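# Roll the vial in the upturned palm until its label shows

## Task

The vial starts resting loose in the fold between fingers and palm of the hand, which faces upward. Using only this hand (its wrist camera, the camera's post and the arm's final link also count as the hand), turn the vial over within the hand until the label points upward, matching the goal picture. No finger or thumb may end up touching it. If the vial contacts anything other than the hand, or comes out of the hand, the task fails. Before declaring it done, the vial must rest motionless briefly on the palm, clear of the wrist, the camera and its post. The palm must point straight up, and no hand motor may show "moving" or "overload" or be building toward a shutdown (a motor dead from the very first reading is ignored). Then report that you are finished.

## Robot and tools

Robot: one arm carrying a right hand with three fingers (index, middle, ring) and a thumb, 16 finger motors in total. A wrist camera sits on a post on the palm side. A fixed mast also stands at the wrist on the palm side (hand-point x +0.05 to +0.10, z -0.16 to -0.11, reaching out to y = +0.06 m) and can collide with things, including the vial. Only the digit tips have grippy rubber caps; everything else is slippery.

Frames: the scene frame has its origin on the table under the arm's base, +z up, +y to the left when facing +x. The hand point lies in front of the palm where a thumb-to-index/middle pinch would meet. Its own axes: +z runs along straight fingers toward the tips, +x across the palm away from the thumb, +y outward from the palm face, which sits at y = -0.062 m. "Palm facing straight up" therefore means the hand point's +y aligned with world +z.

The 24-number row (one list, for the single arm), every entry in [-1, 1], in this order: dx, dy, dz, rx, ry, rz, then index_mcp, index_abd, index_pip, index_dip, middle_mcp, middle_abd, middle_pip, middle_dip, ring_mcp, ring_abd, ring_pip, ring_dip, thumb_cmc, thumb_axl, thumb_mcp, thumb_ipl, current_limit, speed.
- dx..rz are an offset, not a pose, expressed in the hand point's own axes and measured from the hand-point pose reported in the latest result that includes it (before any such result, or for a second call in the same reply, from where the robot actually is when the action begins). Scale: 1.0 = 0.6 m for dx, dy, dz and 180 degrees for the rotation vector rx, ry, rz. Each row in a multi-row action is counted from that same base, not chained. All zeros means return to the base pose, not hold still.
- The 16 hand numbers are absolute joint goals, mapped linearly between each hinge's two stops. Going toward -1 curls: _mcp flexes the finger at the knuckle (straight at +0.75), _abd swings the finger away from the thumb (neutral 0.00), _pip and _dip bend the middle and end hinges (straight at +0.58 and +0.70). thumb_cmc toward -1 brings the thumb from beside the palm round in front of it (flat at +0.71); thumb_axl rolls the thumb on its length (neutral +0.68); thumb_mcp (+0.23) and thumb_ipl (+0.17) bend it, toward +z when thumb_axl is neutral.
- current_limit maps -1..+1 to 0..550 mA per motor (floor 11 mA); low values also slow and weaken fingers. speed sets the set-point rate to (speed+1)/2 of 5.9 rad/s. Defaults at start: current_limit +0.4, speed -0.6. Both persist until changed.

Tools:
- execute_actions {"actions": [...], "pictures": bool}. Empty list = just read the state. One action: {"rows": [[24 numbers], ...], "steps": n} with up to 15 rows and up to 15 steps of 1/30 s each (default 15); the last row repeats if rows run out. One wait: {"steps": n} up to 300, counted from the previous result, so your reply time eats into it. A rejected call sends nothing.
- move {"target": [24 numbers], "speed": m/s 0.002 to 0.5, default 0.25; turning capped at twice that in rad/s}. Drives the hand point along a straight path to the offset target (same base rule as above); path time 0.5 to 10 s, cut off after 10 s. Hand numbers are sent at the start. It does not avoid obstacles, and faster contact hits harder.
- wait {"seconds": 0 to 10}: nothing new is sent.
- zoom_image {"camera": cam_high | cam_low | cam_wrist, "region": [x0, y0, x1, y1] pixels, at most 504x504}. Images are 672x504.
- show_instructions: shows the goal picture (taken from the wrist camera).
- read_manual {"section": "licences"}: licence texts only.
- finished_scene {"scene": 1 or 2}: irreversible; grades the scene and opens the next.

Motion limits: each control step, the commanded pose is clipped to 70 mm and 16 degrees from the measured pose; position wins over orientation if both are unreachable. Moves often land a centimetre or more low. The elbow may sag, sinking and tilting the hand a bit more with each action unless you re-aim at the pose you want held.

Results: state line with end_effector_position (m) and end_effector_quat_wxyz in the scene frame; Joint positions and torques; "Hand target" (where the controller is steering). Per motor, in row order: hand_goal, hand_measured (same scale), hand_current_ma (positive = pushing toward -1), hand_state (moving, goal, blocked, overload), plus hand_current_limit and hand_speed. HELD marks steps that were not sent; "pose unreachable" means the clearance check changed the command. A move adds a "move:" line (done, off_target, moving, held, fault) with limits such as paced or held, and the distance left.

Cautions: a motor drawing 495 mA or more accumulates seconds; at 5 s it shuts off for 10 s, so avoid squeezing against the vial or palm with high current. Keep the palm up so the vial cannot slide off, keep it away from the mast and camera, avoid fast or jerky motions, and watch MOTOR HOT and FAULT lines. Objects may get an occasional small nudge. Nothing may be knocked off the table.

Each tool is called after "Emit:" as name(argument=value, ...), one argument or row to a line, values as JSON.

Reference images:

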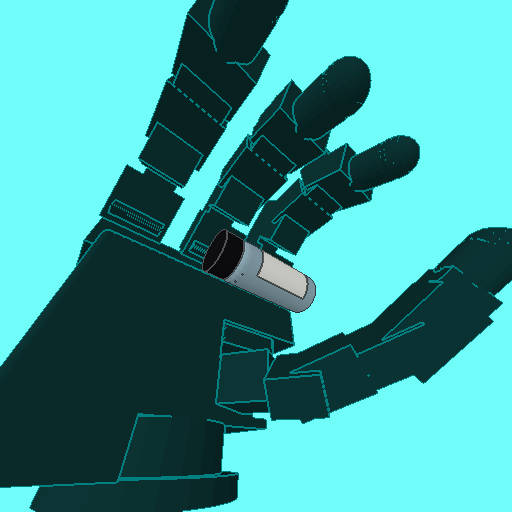

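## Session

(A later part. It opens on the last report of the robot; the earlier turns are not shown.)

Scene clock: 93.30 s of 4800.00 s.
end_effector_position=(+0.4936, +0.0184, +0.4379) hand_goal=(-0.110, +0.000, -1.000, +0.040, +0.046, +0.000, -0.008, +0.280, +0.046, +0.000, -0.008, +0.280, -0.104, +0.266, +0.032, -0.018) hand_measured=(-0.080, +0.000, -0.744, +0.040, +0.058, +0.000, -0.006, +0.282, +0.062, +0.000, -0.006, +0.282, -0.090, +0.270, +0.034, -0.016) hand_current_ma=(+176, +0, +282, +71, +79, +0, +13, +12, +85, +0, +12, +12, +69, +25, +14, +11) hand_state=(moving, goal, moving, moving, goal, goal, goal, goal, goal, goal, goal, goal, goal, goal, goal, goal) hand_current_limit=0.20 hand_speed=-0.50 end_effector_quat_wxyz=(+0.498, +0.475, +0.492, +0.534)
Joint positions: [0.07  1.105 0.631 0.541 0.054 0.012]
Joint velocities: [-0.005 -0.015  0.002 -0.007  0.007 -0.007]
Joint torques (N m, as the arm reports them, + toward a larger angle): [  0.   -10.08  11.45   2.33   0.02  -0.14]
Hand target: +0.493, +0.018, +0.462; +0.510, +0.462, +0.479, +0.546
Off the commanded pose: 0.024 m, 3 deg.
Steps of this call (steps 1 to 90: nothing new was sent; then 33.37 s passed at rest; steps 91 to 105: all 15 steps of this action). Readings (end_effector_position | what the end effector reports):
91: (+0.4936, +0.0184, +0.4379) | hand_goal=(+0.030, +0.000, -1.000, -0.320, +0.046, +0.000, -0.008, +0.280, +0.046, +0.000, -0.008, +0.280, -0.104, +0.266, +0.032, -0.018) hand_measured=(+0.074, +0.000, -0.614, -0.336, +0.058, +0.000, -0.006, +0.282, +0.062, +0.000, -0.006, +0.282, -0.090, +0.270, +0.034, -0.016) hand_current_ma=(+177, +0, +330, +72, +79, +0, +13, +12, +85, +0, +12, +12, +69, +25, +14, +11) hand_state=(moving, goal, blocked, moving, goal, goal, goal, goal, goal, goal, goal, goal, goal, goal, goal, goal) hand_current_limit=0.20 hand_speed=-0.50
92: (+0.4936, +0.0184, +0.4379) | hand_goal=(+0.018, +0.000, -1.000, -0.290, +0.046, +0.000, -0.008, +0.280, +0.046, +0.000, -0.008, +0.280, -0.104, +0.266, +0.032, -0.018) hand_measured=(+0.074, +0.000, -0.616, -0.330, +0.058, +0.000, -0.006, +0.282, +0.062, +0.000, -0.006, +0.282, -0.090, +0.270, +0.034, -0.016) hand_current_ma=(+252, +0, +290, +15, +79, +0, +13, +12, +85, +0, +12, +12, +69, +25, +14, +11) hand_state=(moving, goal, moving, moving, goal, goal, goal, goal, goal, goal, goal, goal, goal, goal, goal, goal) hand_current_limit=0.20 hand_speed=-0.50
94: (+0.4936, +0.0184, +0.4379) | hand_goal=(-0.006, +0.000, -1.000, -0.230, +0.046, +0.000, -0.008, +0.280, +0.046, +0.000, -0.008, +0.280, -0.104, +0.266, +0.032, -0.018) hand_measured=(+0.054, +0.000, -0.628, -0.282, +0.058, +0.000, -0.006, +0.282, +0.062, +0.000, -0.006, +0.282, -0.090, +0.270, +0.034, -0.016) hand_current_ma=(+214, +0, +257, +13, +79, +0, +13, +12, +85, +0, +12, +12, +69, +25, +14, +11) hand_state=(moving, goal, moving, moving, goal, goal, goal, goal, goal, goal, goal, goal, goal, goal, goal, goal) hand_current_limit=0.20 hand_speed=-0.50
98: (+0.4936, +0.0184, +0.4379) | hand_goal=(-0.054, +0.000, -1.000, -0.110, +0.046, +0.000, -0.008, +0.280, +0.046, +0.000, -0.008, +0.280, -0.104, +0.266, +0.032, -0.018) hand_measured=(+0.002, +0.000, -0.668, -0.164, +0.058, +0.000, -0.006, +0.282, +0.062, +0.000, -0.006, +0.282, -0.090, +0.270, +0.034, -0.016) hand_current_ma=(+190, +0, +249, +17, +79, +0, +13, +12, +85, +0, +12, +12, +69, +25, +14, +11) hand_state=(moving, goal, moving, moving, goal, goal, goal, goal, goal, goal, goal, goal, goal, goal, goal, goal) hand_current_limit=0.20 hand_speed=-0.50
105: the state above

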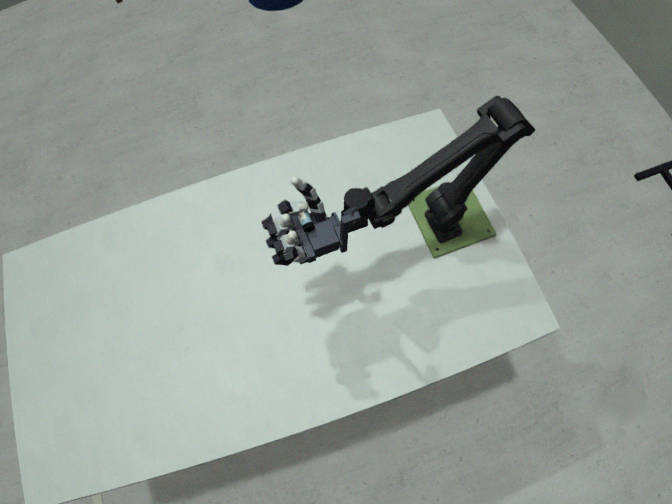

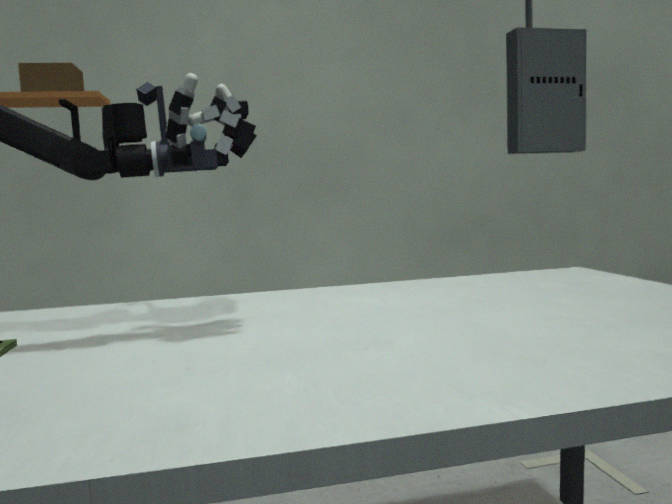

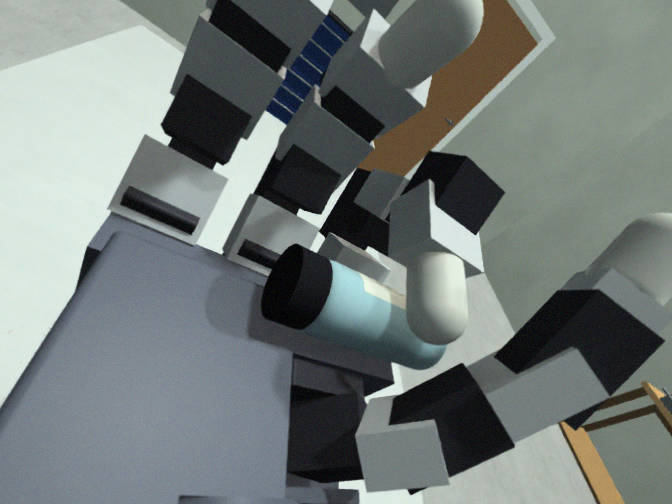

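Emit:
execute_actions(
  actions=[
    {"rows":[[0,0.04,0.003,-0.0156,0,0, -0.11,0,-1,0.04, 0.046,0,-0.008,0.28, 0.046,0,-0.008,0.28, 0.71,0.68,0.23,0.17, 0.2,-0.5]],"steps":15},
  ],
  pictures=false,
)

Emit:
execute_actions(
  actions=[
    {"rows":[
[0,0.04,0.003,-0.0156,0,0, -0.125,0,-1,0.065, 0.046,0,-0.008,0.28, 0.046,0,-0.008,0.28, 0.71,0.68,0.23,0.17, 0.2,-0.5],
[0,0.04,0.003,-0.0156,0,0, -0.14,0,-1,0.09, 0.046,0,-0.008,0.28, 0.046,0,-0.008,0.28, 0.71,0.68,0.23,0.17, 0.2,-0.5],
[0,0.04,0.003,-0.0156,0,0, -0.155,0,-1,0.115, 0.046,0,-0.008,0.28, 0.046,0,-0.008,0.28, 0.71,0.68,0.23,0.17, 0.2,-0.5],
[0,0.04,0.003,-0.0156,0,0, -0.17,0,-1,0.14, 0.046,0,-0.008,0.28, 0.046,0,-0.008,0.28, 0.71,0.68,0.23,0.17, 0.2,-0.5],
[0,0.04,0.003,-0.0156,0,0, -0.185,0,-1,0.165, 0.046,0,-0.008,0.28, 0.046,0,-0.008,0.28, 0.71,0.68,0.23,0.17, 0.2,-0.5],
[0,0.04,0.003,-0.0156,0,0, -0.2,0,-1,0.19, 0.046,0,-0.008,0.28, 0.046,0,-0.008,0.28, 0.71,0.68,0.23,0.17, 0.2,-0.5],
[0,0.04,0.003,-0.0156,0,0, -0.215,0,-1,0.215, 0.046,0,-0.008,0.28, 0.046,0,-0.008,0.28, 0.71,0.68,0.23,0.17, 0.2,-0.5],
[0,0.04,0.003,-0.0156,0,0, -0.23,0,-1,0.24, 0.046,0,-0.008,0.28, 0.046,0,-0.008,0.28, 0.71,0.68,0.23,0.17, 0.2,-0.5],
[0,0.04,0.003,-0.0156,0,0, -0.245,0,-1,0.265, 0.046,0,-0.008,0.28, 0.046,0,-0.008,0.28, 0.71,0.68,0.23,0.17, 0.2,-0.5],
[0,0.04,0.003,-0.0156,0,0, -0.26,0,-1,0.29, 0.046,0,-0.008,0.28, 0.046,0,-0.008,0.28, 0.71,0.68,0.23,0.17, 0.2,-0.5],
[0,0.04,0.003,-0.0156,0,0, -0.275,0,-1,0.315, 0.046,0,-0.008,0.28, 0.046,0,-0.008,0.28, 0.71,0.68,0.23,0.17, 0.2,-0.5],
[0,0.04,0.003,-0.0156,0,0, -0.29,0,-1,0.34, 0.046,0,-0.008,0.28, 0.046,0,-0.008,0.28, 0.71,0.68,0.23,0.17, 0.2,-0.5]
],"steps":15},
  ],
)

Emit:
zoom_image(
  camera="cam_low",
  region=[150, 80, 250, 180],
)

Emit:
zoom_image(
  camera="cam_high",
  region=[270, 180, 350, 260],
)

Scene clock: 131.67 s of 4800.00 s.
end_effector_position=(+0.4936, +0.0184, +0.4379) hand_goal=(-0.110, +0.000, -1.000, +0.040, +0.046, +0.000, -0.008, +0.280, +0.046, +0.000, -0.008, +0.280, +0.710, +0.680, +0.230, +0.170) hand_measured=(-0.080, +0.000, -0.754, +0.056, +0.058, +0.000, -0.006, +0.282, +0.062, +0.000, -0.006, +0.282, +0.418, +0.652, +0.230, +0.168) hand_current_ma=(+185, +0, +330, +78, +79, +0, +13, +12, +85, +0, +12, +12, -4, -41, -5, -12) hand_state=(blocked, goal, blocked, goal, goal, goal, goal, goal, goal, goal, goal, goal, moving, moving, goal, goal) hand_current_limit=0.20 hand_speed=-0.50 end_effector_quat_wxyz=(+0.498, +0.475, +0.492, +0.534)
Joint positions: [0.07  1.105 0.631 0.541 0.054 0.012]
Joint velocities: [-0.005  0.005 -0.002  0.002  0.007 -0.066]
Joint torques (N m, as the arm reports them, + toward a larger angle): [ 0.08 -9.97 11.41  2.16  0.01 -0.2 ]
Hand target: +0.493, +0.018, +0.462; +0.510, +0.462, +0.479, +0.546
Off the commanded pose: 0.024 m, 3 deg.
Steps of this call (steps 1 to 90: nothing new was sent; then 34.87 s passed at rest; steps 91 to 105: all 15 steps of this action). Readings (end_effector_position | what the end effector reports):
91: (+0.4936, +0.0184, +0.4379) | hand_goal=(-0.110, +0.000, -1.000, +0.040, +0.046, +0.000, -0.008, +0.280, +0.046, +0.000, -0.008, +0.280, +0.710, +0.680, +0.230, +0.170) hand_measured=(-0.080, +0.000, -0.754, +0.056, +0.058, +0.000, -0.006, +0.282, +0.062, +0.000, -0.006, +0.282, -0.090, +0.270, +0.034, -0.016) hand_current_ma=(+185, +0, +330, +78, +79, +0, +13, +12, +85, +0, +12, +12, +69, +25, +14, +11) hand_state=(blocked, goal, blocked, goal, goal, goal, goal, goal, goal, goal, goal, goal, moving, moving, moving, moving) hand_current_limit=0.20 hand_speed=-0.50
92: (+0.4936, +0.0184, +0.4379) | hand_goal=(-0.110, +0.000, -1.000, +0.040, +0.046, +0.000, -0.008, +0.280, +0.046, +0.000, -0.008, +0.280, +0.710, +0.680, +0.230, +0.170) hand_measured=(-0.080, +0.000, -0.754, +0.056, +0.058, +0.000, -0.006, +0.282, +0.062, +0.000, -0.006, +0.282, -0.086, +0.276, +0.038, -0.010) hand_current_ma=(+185, +0, +330, +78, +79, +0, +13, +12, +85, +0, +12, +12, -65, -68, -102, -85) hand_state=(blocked, goal, blocked, goal, goal, goal, goal, goal, goal, goal, goal, goal, moving, moving, moving, moving) hand_current_limit=0.20 hand_speed=-0.50
94: (+0.4936, +0.0184, +0.4379) | hand_goal=(-0.110, +0.000, -1.000, +0.040, +0.046, +0.000, -0.008, +0.280, +0.046, +0.000, -0.008, +0.280, +0.710, +0.680, +0.230, +0.170) hand_measured=(-0.080, +0.000, -0.754, +0.056, +0.058, +0.000, -0.006, +0.282, +0.062, +0.000, -0.006, +0.282, -0.026, +0.326, +0.084, +0.032) hand_current_ma=(+185, +0, +330, +78, +79, +0, +13, +12, +85, +0, +12, +12, -30, -54, -57, -60) hand_state=(blocked, goal, blocked, goal, goal, goal, goal, goal, goal, goal, goal, goal, moving, moving, moving, moving) hand_current_limit=0.20 hand_speed=-0.50
98: (+0.4936, +0.0184, +0.4379) | hand_goal=(-0.110, +0.000, -1.000, +0.040, +0.046, +0.000, -0.008, +0.280, +0.046, +0.000, -0.008, +0.280, +0.710, +0.680, +0.230, +0.170) hand_measured=(-0.080, +0.000, -0.754, +0.056, +0.058, +0.000, -0.006, +0.282, +0.062, +0.000, -0.006, +0.282, +0.134, +0.444, +0.200, +0.134) hand_current_ma=(+185, +0, +330, +78, +79, +0, +13, +12, +85, +0, +12, +12, -14, -56, -39, -53) hand_state=(blocked, goal, blocked, goal, goal, goal, goal, goal, goal, goal, goal, goal, moving, moving, moving, moving) hand_current_limit=0.20 hand_speed=-0.50
105: the state above

Scene clock: 132.17 s of 4800.00 s.
end_effector_position=(+0.4936, +0.0184, +0.4379) hand_goal=(-0.290, +0.000, -1.000, +0.340, +0.046, +0.000, -0.008, +0.280, +0.046, +0.000, -0.008, +0.280, +0.710, +0.680, +0.230, +0.170) hand_measured=(-0.226, +0.000, -0.812, +0.350, +0.058, +0.000, -0.006, +0.282, +0.062, +0.000, -0.006, +0.282, +0.720, +0.678, +0.230, +0.168) hand_current_ma=(+301, +0, +330, +79, +79, +0, +13, +12, +85, +0, +12, +12, +52, -14, -5, -12) hand_state=(moving, goal, blocked, moving, goal, goal, goal, goal, goal, goal, goal, goal, goal, goal, goal, goal) hand_current_limit=0.20 hand_speed=-0.50 end_effector_quat_wxyz=(+0.498, +0.475, +0.492, +0.534)
Joint positions: [0.07  1.105 0.631 0.541 0.054 0.012]
Joint velocities: [-0.005 -0.005  0.017  0.002  0.007  0.066]
Joint torques (N m, as the arm reports them, + toward a larger angle): [ 0.45 -9.83 11.44  2.16 -0.01 -0.24]
Hand target: +0.493, +0.018, +0.462; +0.510, +0.462, +0.479, +0.546
Off the commanded pose: 0.024 m, 3 deg.
Steps of this call (steps 1 to 15: all 15 steps of this action). Readings (end_effector_position | what the end effector reports):
1: (+0.4936, +0.0184, +0.4379) | hand_goal=(-0.124, +0.000, -1.000, +0.066, +0.046, +0.000, -0.008, +0.280, +0.046, +0.000, -0.008, +0.280, +0.710, +0.680, +0.230, +0.170) hand_measured=(-0.080, +0.000, -0.754, +0.056, +0.058, +0.000, -0.006, +0.282, +0.062, +0.000, -0.006, +0.282, +0.458, +0.670, +0.230, +0.168) hand_current_ma=(+185, +0, +330, +78, +79, +0, +13, +12, +85, +0, +12, +12, -3, -7, -5, -12) hand_state=(moving, goal, blocked, moving, goal, goal, goal, goal, goal, goal, goal, goal, moving, moving, goal, goal) hand_current_limit=0.20 hand_speed=-0.50
2: (+0.4936, +0.0184, +0.4379) | hand_goal=(-0.140, +0.000, -1.000, +0.090, +0.046, +0.000, -0.008, +0.280, +0.046, +0.000, -0.008, +0.280, +0.710, +0.680, +0.230, +0.170) hand_measured=(-0.082, +0.000, -0.754, +0.060, +0.058, +0.000, -0.006, +0.282, +0.062, +0.000, -0.006, +0.282, +0.500, +0.676, +0.230, +0.168) hand_current_ma=(+229, +0, +299, +29, +79, +0, +13, +12, +85, +0, +12, +12, -2, -11, -5, -12) hand_state=(moving, goal, moving, moving, goal, goal, goal, goal, goal, goal, goal, goal, moving, moving, goal, goal) hand_current_limit=0.20 hand_speed=-0.50
4: (+0.4936, +0.0184, +0.4379) | hand_goal=(-0.170, +0.000, -1.000, +0.140, +0.046, +0.000, -0.008, +0.280, +0.046, +0.000, -0.008, +0.280, +0.710, +0.680, +0.230, +0.170) hand_measured=(-0.102, +0.000, -0.764, +0.100, +0.058, +0.000, -0.006, +0.282, +0.062, +0.000, -0.006, +0.282, +0.580, +0.678, +0.230, +0.168) hand_current_ma=(+216, +0, +286, +27, +79, +0, +13, +12, +85, +0, +12, +12, -1, -14, -5, -12) hand_state=(moving, goal, moving, moving, goal, goal, goal, goal, goal, goal, goal, goal, moving, goal, goal, goal) hand_current_limit=0.20 hand_speed=-0.50
8: (+0.4936, +0.0184, +0.4379) | hand_goal=(-0.230, +0.000, -1.000, +0.240, +0.046, +0.000, -0.008, +0.280, +0.046, +0.000, -0.008, +0.280, +0.710, +0.680, +0.230, +0.170) hand_measured=(-0.154, +0.000, -0.784, +0.198, +0.058, +0.000, -0.006, +0.282, +0.062, +0.000, -0.006, +0.282, +0.714, +0.678, +0.230, +0.168) hand_current_ma=(+226, +0, +294, +26, +79, +0, +13, +12, +85, +0, +12, +12, +69, -14, -5, -12) hand_state=(moving, goal, moving, moving, goal, goal, goal, goal, goal, goal, goal, goal, moving, goal, goal, goal) hand_current_limit=0.20 hand_speed=-0.50
15: the state above

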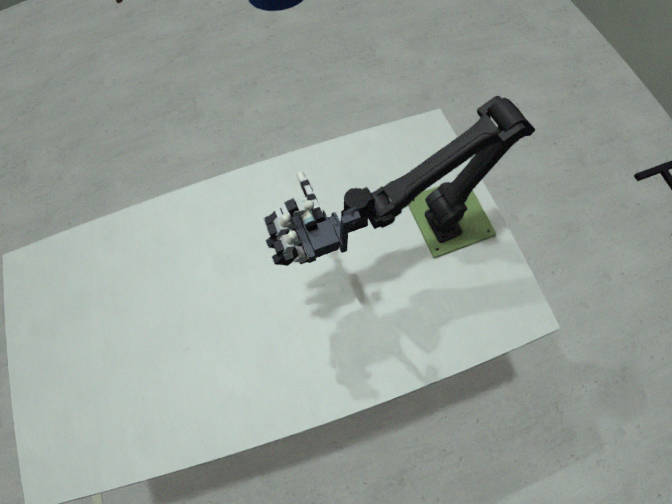

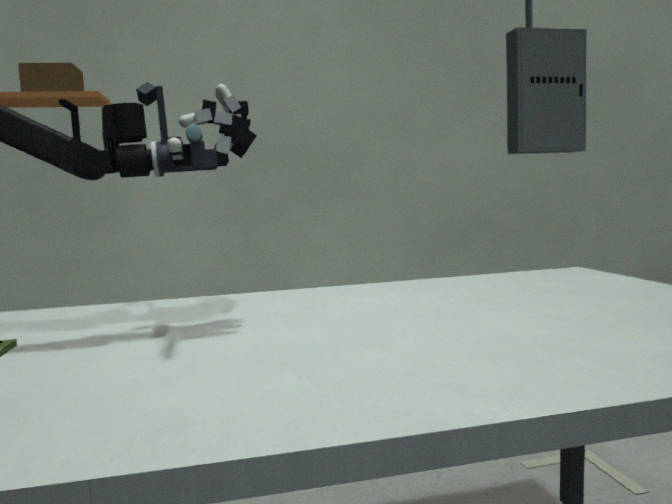

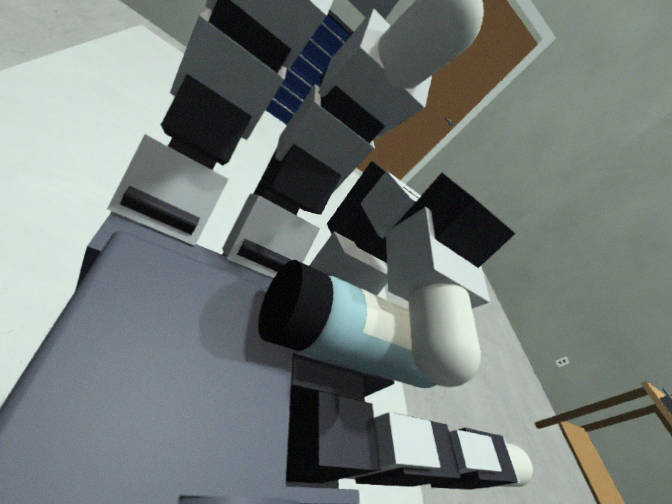

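Region (150, 80, 250, 180) of cam_low's 672x504 image, scaled by 5.040, with more detail than that image has.

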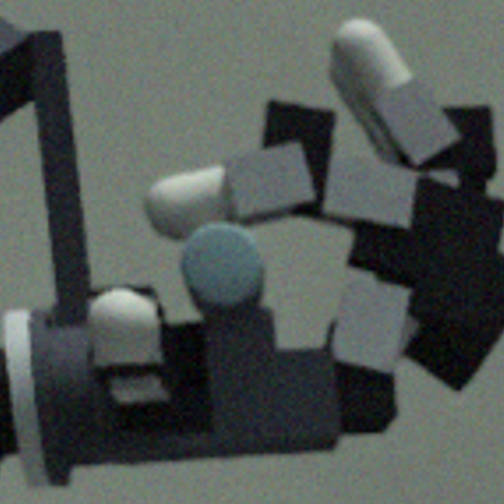

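Region (270, 180, 350, 260) of cam_high's 672x504 image, scaled by 6.300, with more detail than that image has.

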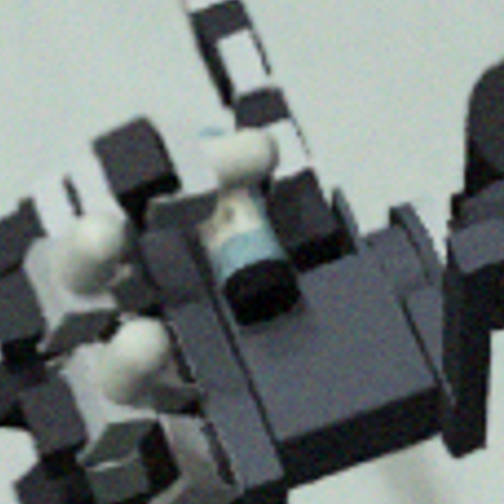

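Emit:
execute_actions(
  actions=[
    {"rows":[[0,0.04,0.003,-0.0156,0,0, -0.245,0,-0.74,0.34, 0.046,0,-0.008,0.28, 0.046,0,-0.008,0.28, 0.71,0.68,0.23,0.17, 0.2,-0.75]],"steps":15},
  ],
  pictures=false,
)

Emit:
wait(
  seconds=1,
)

Emit:
zoom_image(
  camera="cam_low",
  region=[150, 80, 250, 180],
)

Scene clock: 148.27 s of 4800.00 s.
end_effector_position=(+0.4936, +0.0184, +0.4379) hand_goal=(-0.244, +0.000, -0.740, +0.340, +0.046, +0.000, -0.008, +0.280, +0.046, +0.000, -0.008, +0.280, +0.710, +0.680, +0.230, +0.170) hand_measured=(-0.240, +0.000, -0.748, +0.342, +0.058, +0.000, -0.006, +0.282, +0.062, +0.000, -0.006, +0.282, +0.720, +0.678, +0.230, +0.168) hand_current_ma=(+19, +0, -46, +11, +79, +0, +13, +12, +85, +0, +12, +12, +52, -14, -5, -12) hand_state=(goal, goal, goal, goal, goal, goal, goal, goal, goal, goal, goal, goal, goal, goal, goal, goal) hand_current_limit=0.20 hand_speed=-0.75 end_effector_quat_wxyz=(+0.498, +0.475, +0.492, +0.534)
Joint positions: [0.07  1.105 0.631 0.541 0.054 0.012]
Joint velocities: [ 0.005 -0.005  0.007 -0.012 -0.051 -0.007]
Joint torques (N m, as the arm reports them, + toward a larger angle): [ 0.25 -9.94 11.4   2.09 -0.02 -0.21]
Hand target: +0.493, +0.018, +0.462; +0.510, +0.462, +0.479, +0.546
Off the commanded pose: 0.024 m, 3 deg.
Steps of this call (steps 1 to 90: nothing new was sent; then 12.60 s passed at rest; steps 91 to 105: all 15 steps of this action). Readings (end_effector_position | what the end effector reports):
91: (+0.4936, +0.0184, +0.4379) | hand_goal=(-0.244, +0.000, -0.740, +0.340, +0.046, +0.000, -0.008, +0.280, +0.046, +0.000, -0.008, +0.280, +0.710, +0.680, +0.230, +0.170) hand_measured=(-0.232, +0.000, -0.812, +0.356, +0.058, +0.000, -0.006, +0.282, +0.062, +0.000, -0.006, +0.282, +0.720, +0.678, +0.230, +0.168) hand_current_ma=(+330, +0, +330, +84, +79, +0, +13, +12, +85, +0, +12, +12, +52, -14, -5, -12) hand_state=(moving, goal, moving, goal, goal, goal, goal, goal, goal, goal, goal, goal, goal, goal, goal, goal) hand_current_limit=0.20 hand_speed=-0.75
92: (+0.4936, +0.0184, +0.4379) | hand_goal=(-0.244, +0.000, -0.740, +0.340, +0.046, +0.000, -0.008, +0.280, +0.046, +0.000, -0.008, +0.280, +0.710, +0.680, +0.230, +0.170) hand_measured=(-0.232, +0.000, -0.812, +0.356, +0.058, +0.000, -0.006, +0.282, +0.062, +0.000, -0.006, +0.282, +0.720, +0.678, +0.230, +0.168) hand_current_ma=(+181, +0, +194, +84, +79, +0, +13, +12, +85, +0, +12, +12, +52, -14, -5, -12) hand_state=(moving, goal, moving, goal, goal, goal, goal, goal, goal, goal, goal, goal, goal, goal, goal, goal) hand_current_limit=0.20 hand_speed=-0.75
94: (+0.4936, +0.0184, +0.4379) | hand_goal=(-0.244, +0.000, -0.740, +0.340, +0.046, +0.000, -0.008, +0.280, +0.046, +0.000, -0.008, +0.280, +0.710, +0.680, +0.230, +0.170) hand_measured=(-0.230, +0.000, -0.806, +0.356, +0.058, +0.000, -0.006, +0.282, +0.062, +0.000, -0.006, +0.282, +0.720, +0.678, +0.230, +0.168) hand_current_ma=(+69, +0, +20, +74, +79, +0, +13, +12, +85, +0, +12, +12, +52, -14, -5, -12) hand_state=(moving, goal, moving, moving, goal, goal, goal, goal, goal, goal, goal, goal, goal, goal, goal, goal) hand_current_limit=0.20 hand_speed=-0.75
98: (+0.4936, +0.0184, +0.4379) | hand_goal=(-0.244, +0.000, -0.740, +0.340, +0.046, +0.000, -0.008, +0.280, +0.046, +0.000, -0.008, +0.280, +0.710, +0.680, +0.230, +0.170) hand_measured=(-0.240, +0.000, -0.762, +0.344, +0.058, +0.000, -0.006, +0.282, +0.062, +0.000, -0.006, +0.282, +0.720, +0.678, +0.230, +0.168) hand_current_ma=(+18, +0, -57, +11, +79, +0, +13, +12, +85, +0, +12, +12, +52, -14, -5, -12) hand_state=(moving, goal, moving, moving, goal, goal, goal, goal, goal, goal, goal, goal, goal, goal, goal, goal) hand_current_limit=0.20 hand_speed=-0.75
105: the state above

Scene clock: 149.27 s of 4800.00 s.
end_effector_position=(+0.4936, +0.0184, +0.4379) hand_goal=(-0.244, +0.000, -0.740, +0.340, +0.046, +0.000, -0.008, +0.280, +0.046, +0.000, -0.008, +0.280, +0.710, +0.680, +0.230, +0.170) hand_measured=(-0.242, +0.000, -0.748, +0.342, +0.058, +0.000, -0.006, +0.282, +0.062, +0.000, -0.006, +0.282, +0.720, +0.678, +0.230, +0.168) hand_current_ma=(+18, +0, -46, +11, +79, +0, +13, +12, +85, +0, +12, +12, +52, -14, -5, -12) hand_state=(goal, goal, goal, goal, goal, goal, goal, goal, goal, goal, goal, goal, goal, goal, goal, goal) hand_current_limit=0.20 hand_speed=-0.75 end_effector_quat_wxyz=(+0.498, +0.475, +0.492, +0.534)
Joint positions: [0.07  1.105 0.631 0.541 0.054 0.012]
Joint velocities: [-0.005 -0.005  0.007 -0.012 -0.037 -0.081]
Joint torques (N m, as the arm reports them, + toward a larger angle): [ 0.12 -9.96 11.48  2.09 -0.01 -0.22]
Hand target: +0.493, +0.018, +0.462; +0.510, +0.462, +0.479, +0.546
Off the commanded pose: 0.024 m, 3 deg.
Steps of this call (steps 1 to 30: nothing new was sent). Readings (end_effector_position | what the end effector reports):
1: (+0.4936, +0.0184, +0.4379) | hand_goal=(-0.244, +0.000, -0.740, +0.340, +0.046, +0.000, -0.008, +0.280, +0.046, +0.000, -0.008, +0.280, +0.710, +0.680, +0.230, +0.170) hand_measured=(-0.240, +0.000, -0.748, +0.342, +0.058, +0.000, -0.006, +0.282, +0.062, +0.000, -0.006, +0.282, +0.720, +0.678, +0.230, +0.168) hand_current_ma=(+18, +0, -46, +11, +79, +0, +13, +12, +85, +0, +12, +12, +52, -14, -5, -12) hand_state=(goal, goal, goal, goal, goal, goal, goal, goal, goal, goal, goal, goal, goal, goal, goal, goal) hand_current_limit=0.20 hand_speed=-0.75
2: (+0.4936, +0.0184, +0.4379) | hand_goal=(-0.244, +0.000, -0.740, +0.340, +0.046, +0.000, -0.008, +0.280, +0.046, +0.000, -0.008, +0.280, +0.710, +0.680, +0.230, +0.170) hand_measured=(-0.240, +0.000, -0.748, +0.342, +0.058, +0.000, -0.006, +0.282, +0.062, +0.000, -0.006, +0.282, +0.720, +0.678, +0.230, +0.168) hand_current_ma=(+18, +0, -46, +11, +79, +0, +13, +12, +85, +0, +12, +12, +52, -14, -5, -12) hand_state=(goal, goal, goal, goal, goal, goal, goal, goal, goal, goal, goal, goal, goal, goal, goal, goal) hand_current_limit=0.20 hand_speed=-0.75
4: (+0.4936, +0.0184, +0.4379) | hand_goal=(-0.244, +0.000, -0.740, +0.340, +0.046, +0.000, -0.008, +0.280, +0.046, +0.000, -0.008, +0.280, +0.710, +0.680, +0.230, +0.170) hand_measured=(-0.242, +0.000, -0.748, +0.342, +0.058, +0.000, -0.006, +0.282, +0.062, +0.000, -0.006, +0.282, +0.720, +0.678, +0.230, +0.168) hand_current_ma=(+18, +0, -46, +11, +79, +0, +13, +12, +85, +0, +12, +12, +52, -14, -5, -12) hand_state=(goal, goal, goal, goal, goal, goal, goal, goal, goal, goal, goal, goal, goal, goal, goal, goal) hand_current_limit=0.20 hand_speed=-0.75
8: (+0.4936, +0.0184, +0.4379) | hand_goal=(-0.244, +0.000, -0.740, +0.340, +0.046, +0.000, -0.008, +0.280, +0.046, +0.000, -0.008, +0.280, +0.710, +0.680, +0.230, +0.170) hand_measured=(-0.242, +0.000, -0.748, +0.342, +0.058, +0.000, -0.006, +0.282, +0.062, +0.000, -0.006, +0.282, +0.720, +0.678, +0.230, +0.168) hand_current_ma=(+18, +0, -46, +11, +79, +0, +13, +12, +85, +0, +12, +12, +52, -14, -5, -12) hand_state=(goal, goal, goal, goal, goal, goal, goal, goal, goal, goal, goal, goal, goal, goal, goal, goal) hand_current_limit=0.20 hand_speed=-0.75
30: the state above

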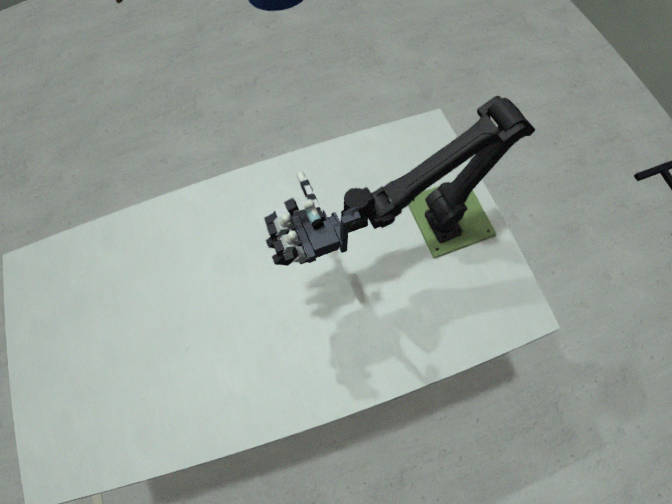

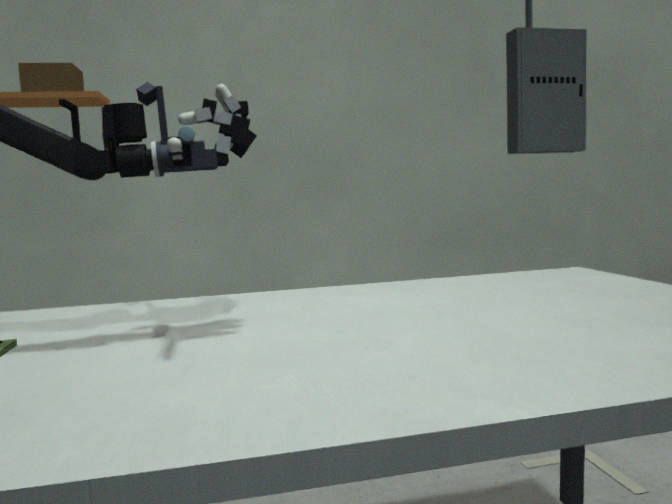

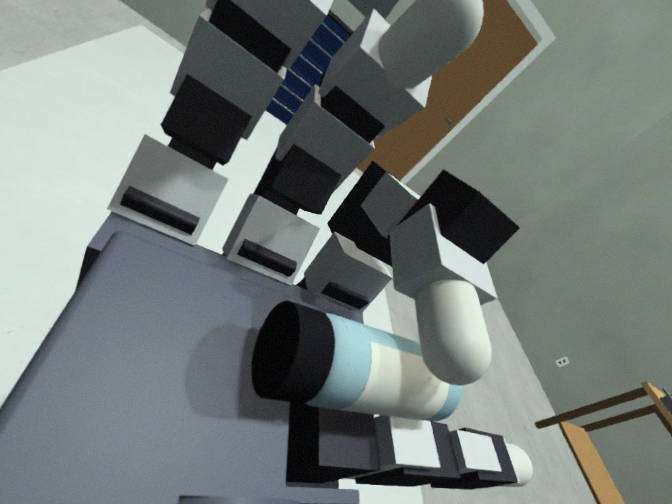

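Region (150, 80, 250, 180) of cam_low's 672x504 image, scaled by 5.040, with more detail than that image has.

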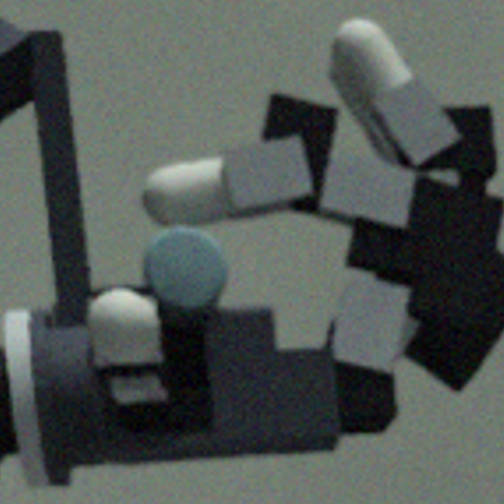

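Emit:
execute_actions(
  actions=[
    {"rows":[
[0,0.04,0.003,-0.013,0,0, -0.245,0,-0.86,0.34, 0.046,0,-0.008,0.28, 0.046,0,-0.008,0.28, 0.71,0.68,0.23,0.17, 0.2,-0.75],
[0,0.04,0.003,-0.011,0,0, -0.245,0,-0.86,0.34, 0.046,0,-0.008,0.28, 0.046,0,-0.008,0.28, 0.71,0.68,0.23,0.17, 0.2,-0.75],
[0,0.04,0.003,-0.009,0,0, -0.245,0,-0.86,0.34, 0.046,0,-0.008,0.28, 0.046,0,-0.008,0.28, 0.71,0.68,0.23,0.17, 0.2,-0.75],
[0,0.04,0.003,-0.007,0,0, -0.245,0,-0.86,0.34, 0.046,0,-0.008,0.28, 0.046,0,-0.008,0.28, 0.71,0.68,0.23,0.17, 0.2,-0.75],
[0,0.04,0.003,-0.005,0,0, -0.245,0,-0.86,0.34, 0.046,0,-0.008,0.28, 0.046,0,-0.008,0.28, 0.71,0.68,0.23,0.17, 0.2,-0.75],
[0,0.04,0.003,-0.003,0,0, -0.245,0,-0.86,0.34, 0.046,0,-0.008,0.28, 0.046,0,-0.008,0.28, 0.71,0.68,0.23,0.17, 0.2,-0.75],
[0,0.04,0.003,-0.001,0,0, -0.245,0,-0.86,0.34, 0.046,0,-0.008,0.28, 0.046,0,-0.008,0.28, 0.71,0.68,0.23,0.17, 0.2,-0.75],
[0,0.04,0.003,0.001,0,0, -0.245,0,-0.86,0.34, 0.046,0,-0.008,0.28, 0.046,0,-0.008,0.28, 0.71,0.68,0.23,0.17, 0.2,-0.75],
[0,0.04,0.003,0.003,0,0, -0.245,0,-0.86,0.34, 0.046,0,-0.008,0.28, 0.046,0,-0.008,0.28, 0.71,0.68,0.23,0.17, 0.2,-0.75],
[0,0.04,0.003,0.005,0,0, -0.245,0,-0.86,0.34, 0.046,0,-0.008,0.28, 0.046,0,-0.008,0.28, 0.71,0.68,0.23,0.17, 0.2,-0.75]
],"steps":15},
  ],
  pictures=false,
)

Emit:
wait(
  seconds=0.5,
)

Emit:
zoom_image(
  camera="cam_low",
  region=[150, 80, 250, 180],
)

Scene clock: 173.47 s of 4800.00 s.
end_effector_position=(+0.4961, +0.0187, +0.4246) hand_goal=(-0.244, +0.000, -0.860, +0.340, +0.046, +0.000, -0.008, +0.280, +0.046, +0.000, -0.008, +0.280, +0.710, +0.680, +0.230, +0.170) hand_measured=(-0.226, +0.000, -0.798, +0.356, +0.058, +0.000, -0.006, +0.282, +0.062, +0.000, -0.006, +0.282, +0.720, +0.678, +0.230, +0.168) hand_current_ma=(+111, +0, +326, +76, +74, +0, +13, +12, +82, +0, +12, +12, +53, -14, -5, -12) hand_state=(goal, goal, blocked, goal, goal, goal, goal, goal, goal, goal, goal, goal, goal, goal, goal, goal) hand_current_limit=0.20 hand_speed=-0.75 end_effector_quat_wxyz=(+0.481, +0.492, +0.512, +0.514)
Joint positions: [0.07  1.083 0.631 0.443 0.054 0.012]
Joint velocities: [-0.015 -0.063  0.007 -0.037 -0.037 -0.007]
Joint torques (N m, as the arm reports them, + toward a larger angle): [  0.19 -10.99  12.61   1.32   0.08  -0.17]
Hand target: +0.492, +0.018, +0.461; +0.495, +0.478, +0.496, +0.530
Off the commanded pose: 0.037 m, 3 deg.
Steps of this call (steps 1 to 90: nothing new was sent; then 20.70 s passed at rest; steps 91 to 105: all 15 steps of this action). Readings (end_effector_position | what the end effector reports):
91: (+0.4936, +0.0184, +0.4379) | hand_goal=(-0.244, +0.000, -0.860, +0.340, +0.046, +0.000, -0.008, +0.280, +0.046, +0.000, -0.008, +0.280, +0.710, +0.680, +0.230, +0.170) hand_measured=(-0.242, +0.000, -0.748, +0.342, +0.058, +0.000, -0.006, +0.282, +0.062, +0.000, -0.006, +0.282, +0.720, +0.678, +0.230, +0.168) hand_current_ma=(+18, +0, -46, +11, +79, +0, +13, +12, +85, +0, +12, +12, +52, -14, -5, -12) hand_state=(goal, goal, moving, goal, goal, goal, goal, goal, goal, goal, goal, goal, goal, goal, goal, goal) hand_current_limit=0.20 hand_speed=-0.75
92: (+0.4936, +0.0184, +0.4378) | hand_goal=(-0.244, +0.000, -0.860, +0.340, +0.046, +0.000, -0.008, +0.280, +0.046, +0.000, -0.008, +0.280, +0.710, +0.680, +0.230, +0.170) hand_measured=(-0.242, +0.000, -0.752, +0.342, +0.058, +0.000, -0.006, +0.282, +0.062, +0.000, -0.006, +0.282, +0.720, +0.678, +0.230, +0.168) hand_current_ma=(+18, +0, +24, +11, +79, +0, +13, +12, +85, +0, +12, +12, +52, -14, -5, -12) hand_state=(goal, goal, moving, goal, goal, goal, goal, goal, goal, goal, goal, goal, goal, goal, goal, goal) hand_current_limit=0.20 hand_speed=-0.75
94: (+0.4945, +0.0185, +0.4358) | hand_goal=(-0.244, +0.000, -0.860, +0.340, +0.046, +0.000, -0.008, +0.280, +0.046, +0.000, -0.008, +0.280, +0.710, +0.680, +0.230, +0.170) hand_measured=(-0.240, +0.000, -0.776, +0.342, +0.058, +0.000, -0.006, +0.282, +0.062, +0.000, -0.006, +0.282, +0.720, +0.678, +0.230, +0.168) hand_current_ma=(+44, +0, +150, +26, +74, +0, +13, +12, +82, +0, +12, +12, +52, -14, -5, -12) hand_state=(moving, goal, moving, moving, goal, goal, goal, goal, goal, goal, goal, goal, goal, goal, goal, goal) hand_current_limit=0.20 hand_speed=-0.75
98: (+0.4974, +0.0188, +0.4272) | hand_goal=(-0.244, +0.000, -0.860, +0.340, +0.046, +0.000, -0.008, +0.280, +0.046, +0.000, -0.008, +0.280, +0.710, +0.680, +0.230, +0.170) hand_measured=(-0.228, +0.000, -0.794, +0.352, +0.058, +0.000, -0.006, +0.282, +0.062, +0.000, -0.006, +0.282, +0.720, +0.678, +0.230, +0.168) hand_current_ma=(+109, +0, +325, +75, +74, +0, +13, +12, +82, +0, +12, +12, +52, -14, -5, -12) hand_state=(moving, goal, moving, moving, goal, goal, goal, goal, goal, goal, goal, goal, goal, goal, goal, goal) hand_current_limit=0.20 hand_speed=-0.75
105: the state above

Scene clock: 173.97 s of 4800.00 s.
end_effector_position=(+0.4952, +0.0186, +0.4259) hand_goal=(-0.244, +0.000, -0.860, +0.340, +0.046, +0.000, -0.008, +0.280, +0.046, +0.000, -0.008, +0.280, +0.710, +0.680, +0.230, +0.170) hand_measured=(-0.226, +0.000, -0.798, +0.356, +0.058, +0.000, -0.006, +0.282, +0.062, +0.000, -0.006, +0.282, +0.720, +0.678, +0.230, +0.168) hand_current_ma=(+111, +0, +326, +76, +74, +0, +13, +12, +82, +0, +12, +12, +53, -14, -5, -12) hand_state=(goal, goal, blocked, goal, goal, goal, goal, goal, goal, goal, goal, goal, goal, goal, goal, goal) hand_current_limit=0.20 hand_speed=-0.75 end_effector_quat_wxyz=(+0.482, +0.492, +0.512, +0.514)
Joint positions: [0.07  1.079 0.631 0.442 0.054 0.012]
Joint velocities: [-0.015  0.005  0.007 -0.002  0.007 -0.022]
Joint torques (N m, as the arm reports them, + toward a larger angle): [ -0.23 -11.07  12.61   1.37   0.04  -0.17]
Hand target: +0.492, +0.018, +0.461; +0.495, +0.478, +0.496, +0.530
Off the commanded pose: 0.036 m, 3 deg.
Steps of this call (steps 1 to 15: nothing new was sent). Readings (end_effector_position | what the end effector reports):
1: (+0.4957, +0.0186, +0.4252) | hand_goal=(-0.244, +0.000, -0.860, +0.340, +0.046, +0.000, -0.008, +0.280, +0.046, +0.000, -0.008, +0.280, +0.710, +0.680, +0.230, +0.170) hand_measured=(-0.226, +0.000, -0.798, +0.356, +0.058, +0.000, -0.006, +0.282, +0.062, +0.000, -0.006, +0.282, +0.720, +0.678, +0.230, +0.168) hand_current_ma=(+111, +0, +326, +76, +74, +0, +13, +12, +82, +0, +12, +12, +53, -14, -5, -12) hand_state=(goal, goal, blocked, goal, goal, goal, goal, goal, goal, goal, goal, goal, goal, goal, goal, goal) hand_current_limit=0.20 hand_speed=-0.75
2: (+0.4954, +0.0186, +0.4257) | hand_goal=(-0.244, +0.000, -0.860, +0.340, +0.046, +0.000, -0.008, +0.280, +0.046, +0.000, -0.008, +0.280, +0.710, +0.680, +0.230, +0.170) hand_measured=(-0.226, +0.000, -0.798, +0.356, +0.058, +0.000, -0.006, +0.282, +0.062, +0.000, -0.006, +0.282, +0.720, +0.678, +0.230, +0.168) hand_current_ma=(+111, +0, +326, +76, +74, +0, +13, +12, +82, +0, +12, +12, +53, -14, -5, -12) hand_state=(goal, goal, blocked, goal, goal, goal, goal, goal, goal, goal, goal, goal, goal, goal, goal, goal) hand_current_limit=0.20 hand_speed=-0.75
4: (+0.4952, +0.0186, +0.4260) | hand_goal=(-0.244, +0.000, -0.860, +0.340, +0.046, +0.000, -0.008, +0.280, +0.046, +0.000, -0.008, +0.280, +0.710, +0.680, +0.230, +0.170) hand_measured=(-0.226, +0.000, -0.798, +0.356, +0.058, +0.000, -0.006, +0.282, +0.062, +0.000, -0.006, +0.282, +0.720, +0.678, +0.230, +0.168) hand_current_ma=(+111, +0, +326, +76, +74, +0, +13, +12, +82, +0, +12, +12, +53, -14, -5, -12) hand_state=(goal, goal, blocked, goal, goal, goal, goal, goal, goal, goal, goal, goal, goal, goal, goal, goal) hand_current_limit=0.20 hand_speed=-0.75
8: (+0.4952, +0.0186, +0.4259) | hand_goal=(-0.244, +0.000, -0.860, +0.340, +0.046, +0.000, -0.008, +0.280, +0.046, +0.000, -0.008, +0.280, +0.710, +0.680, +0.230, +0.170) hand_measured=(-0.226, +0.000, -0.798, +0.356, +0.058, +0.000, -0.006, +0.282, +0.062, +0.000, -0.006, +0.282, +0.720, +0.678, +0.230, +0.168) hand_current_ma=(+111, +0, +326, +76, +74, +0, +13, +12, +82, +0, +12, +12, +53, -14, -5, -12) hand_state=(goal, goal, blocked, goal, goal, goal, goal, goal, goal, goal, goal, goal, goal, goal, goal, goal) hand_current_limit=0.20 hand_speed=-0.75
15: the state above
camera_calibration (this result's frames):
cam_wrist: T_world_to_cam=[[0.0116307, -0.802979, 0.595894, -0.213323], [-0.7061, -0.428555, -0.563705, 0.550918], [0.708017, -0.414204, -0.571968, 0.0274697], [0, 0, 0, 1]] pos_world=[0.372036, 0.0761828, 0.453385]

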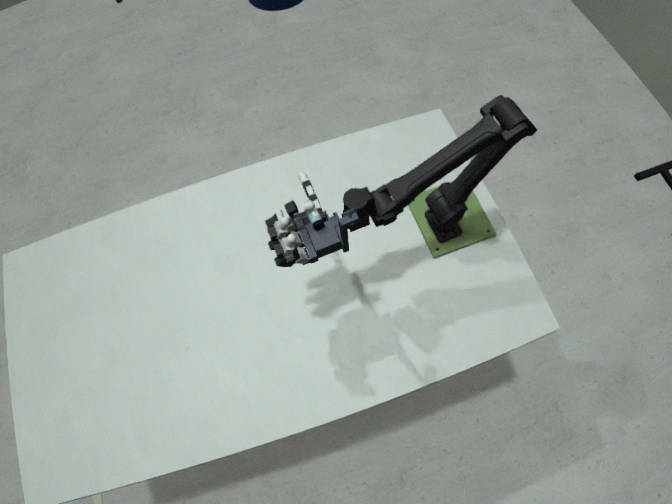

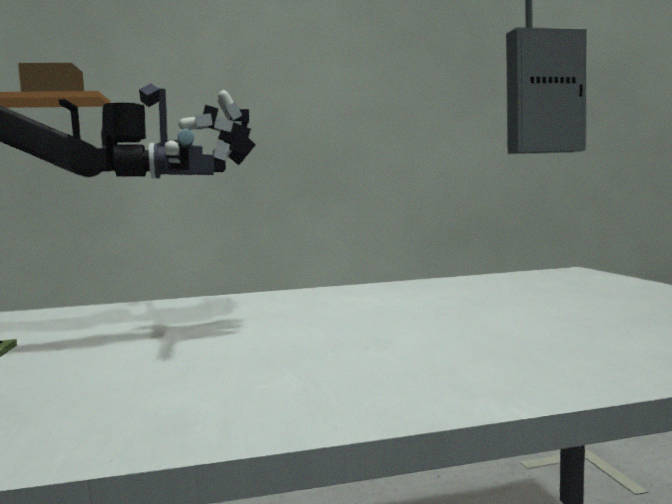

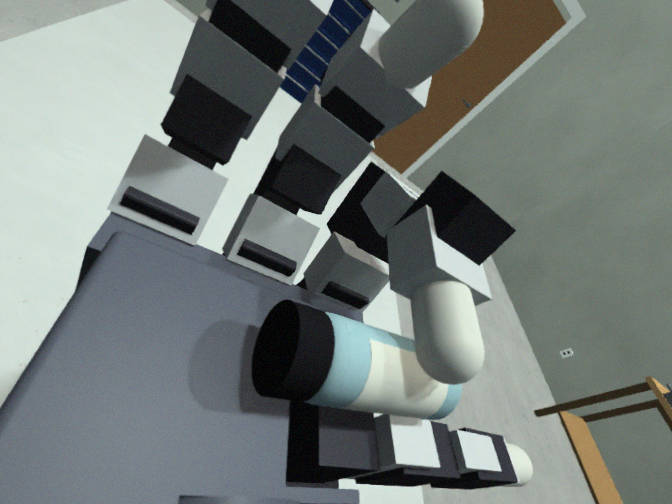

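Region (150, 80, 250, 180) of cam_low's 672x504 image, scaled by 5.040, with more detail than that image has.

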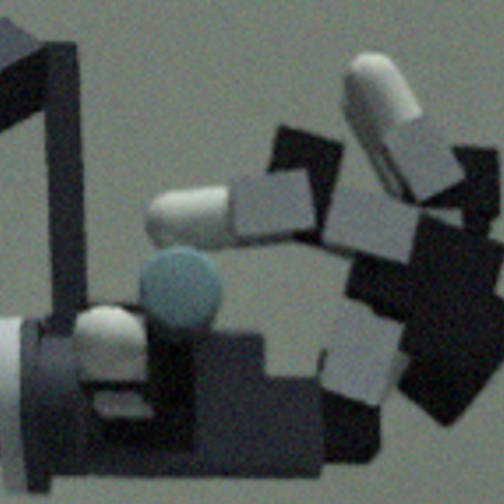

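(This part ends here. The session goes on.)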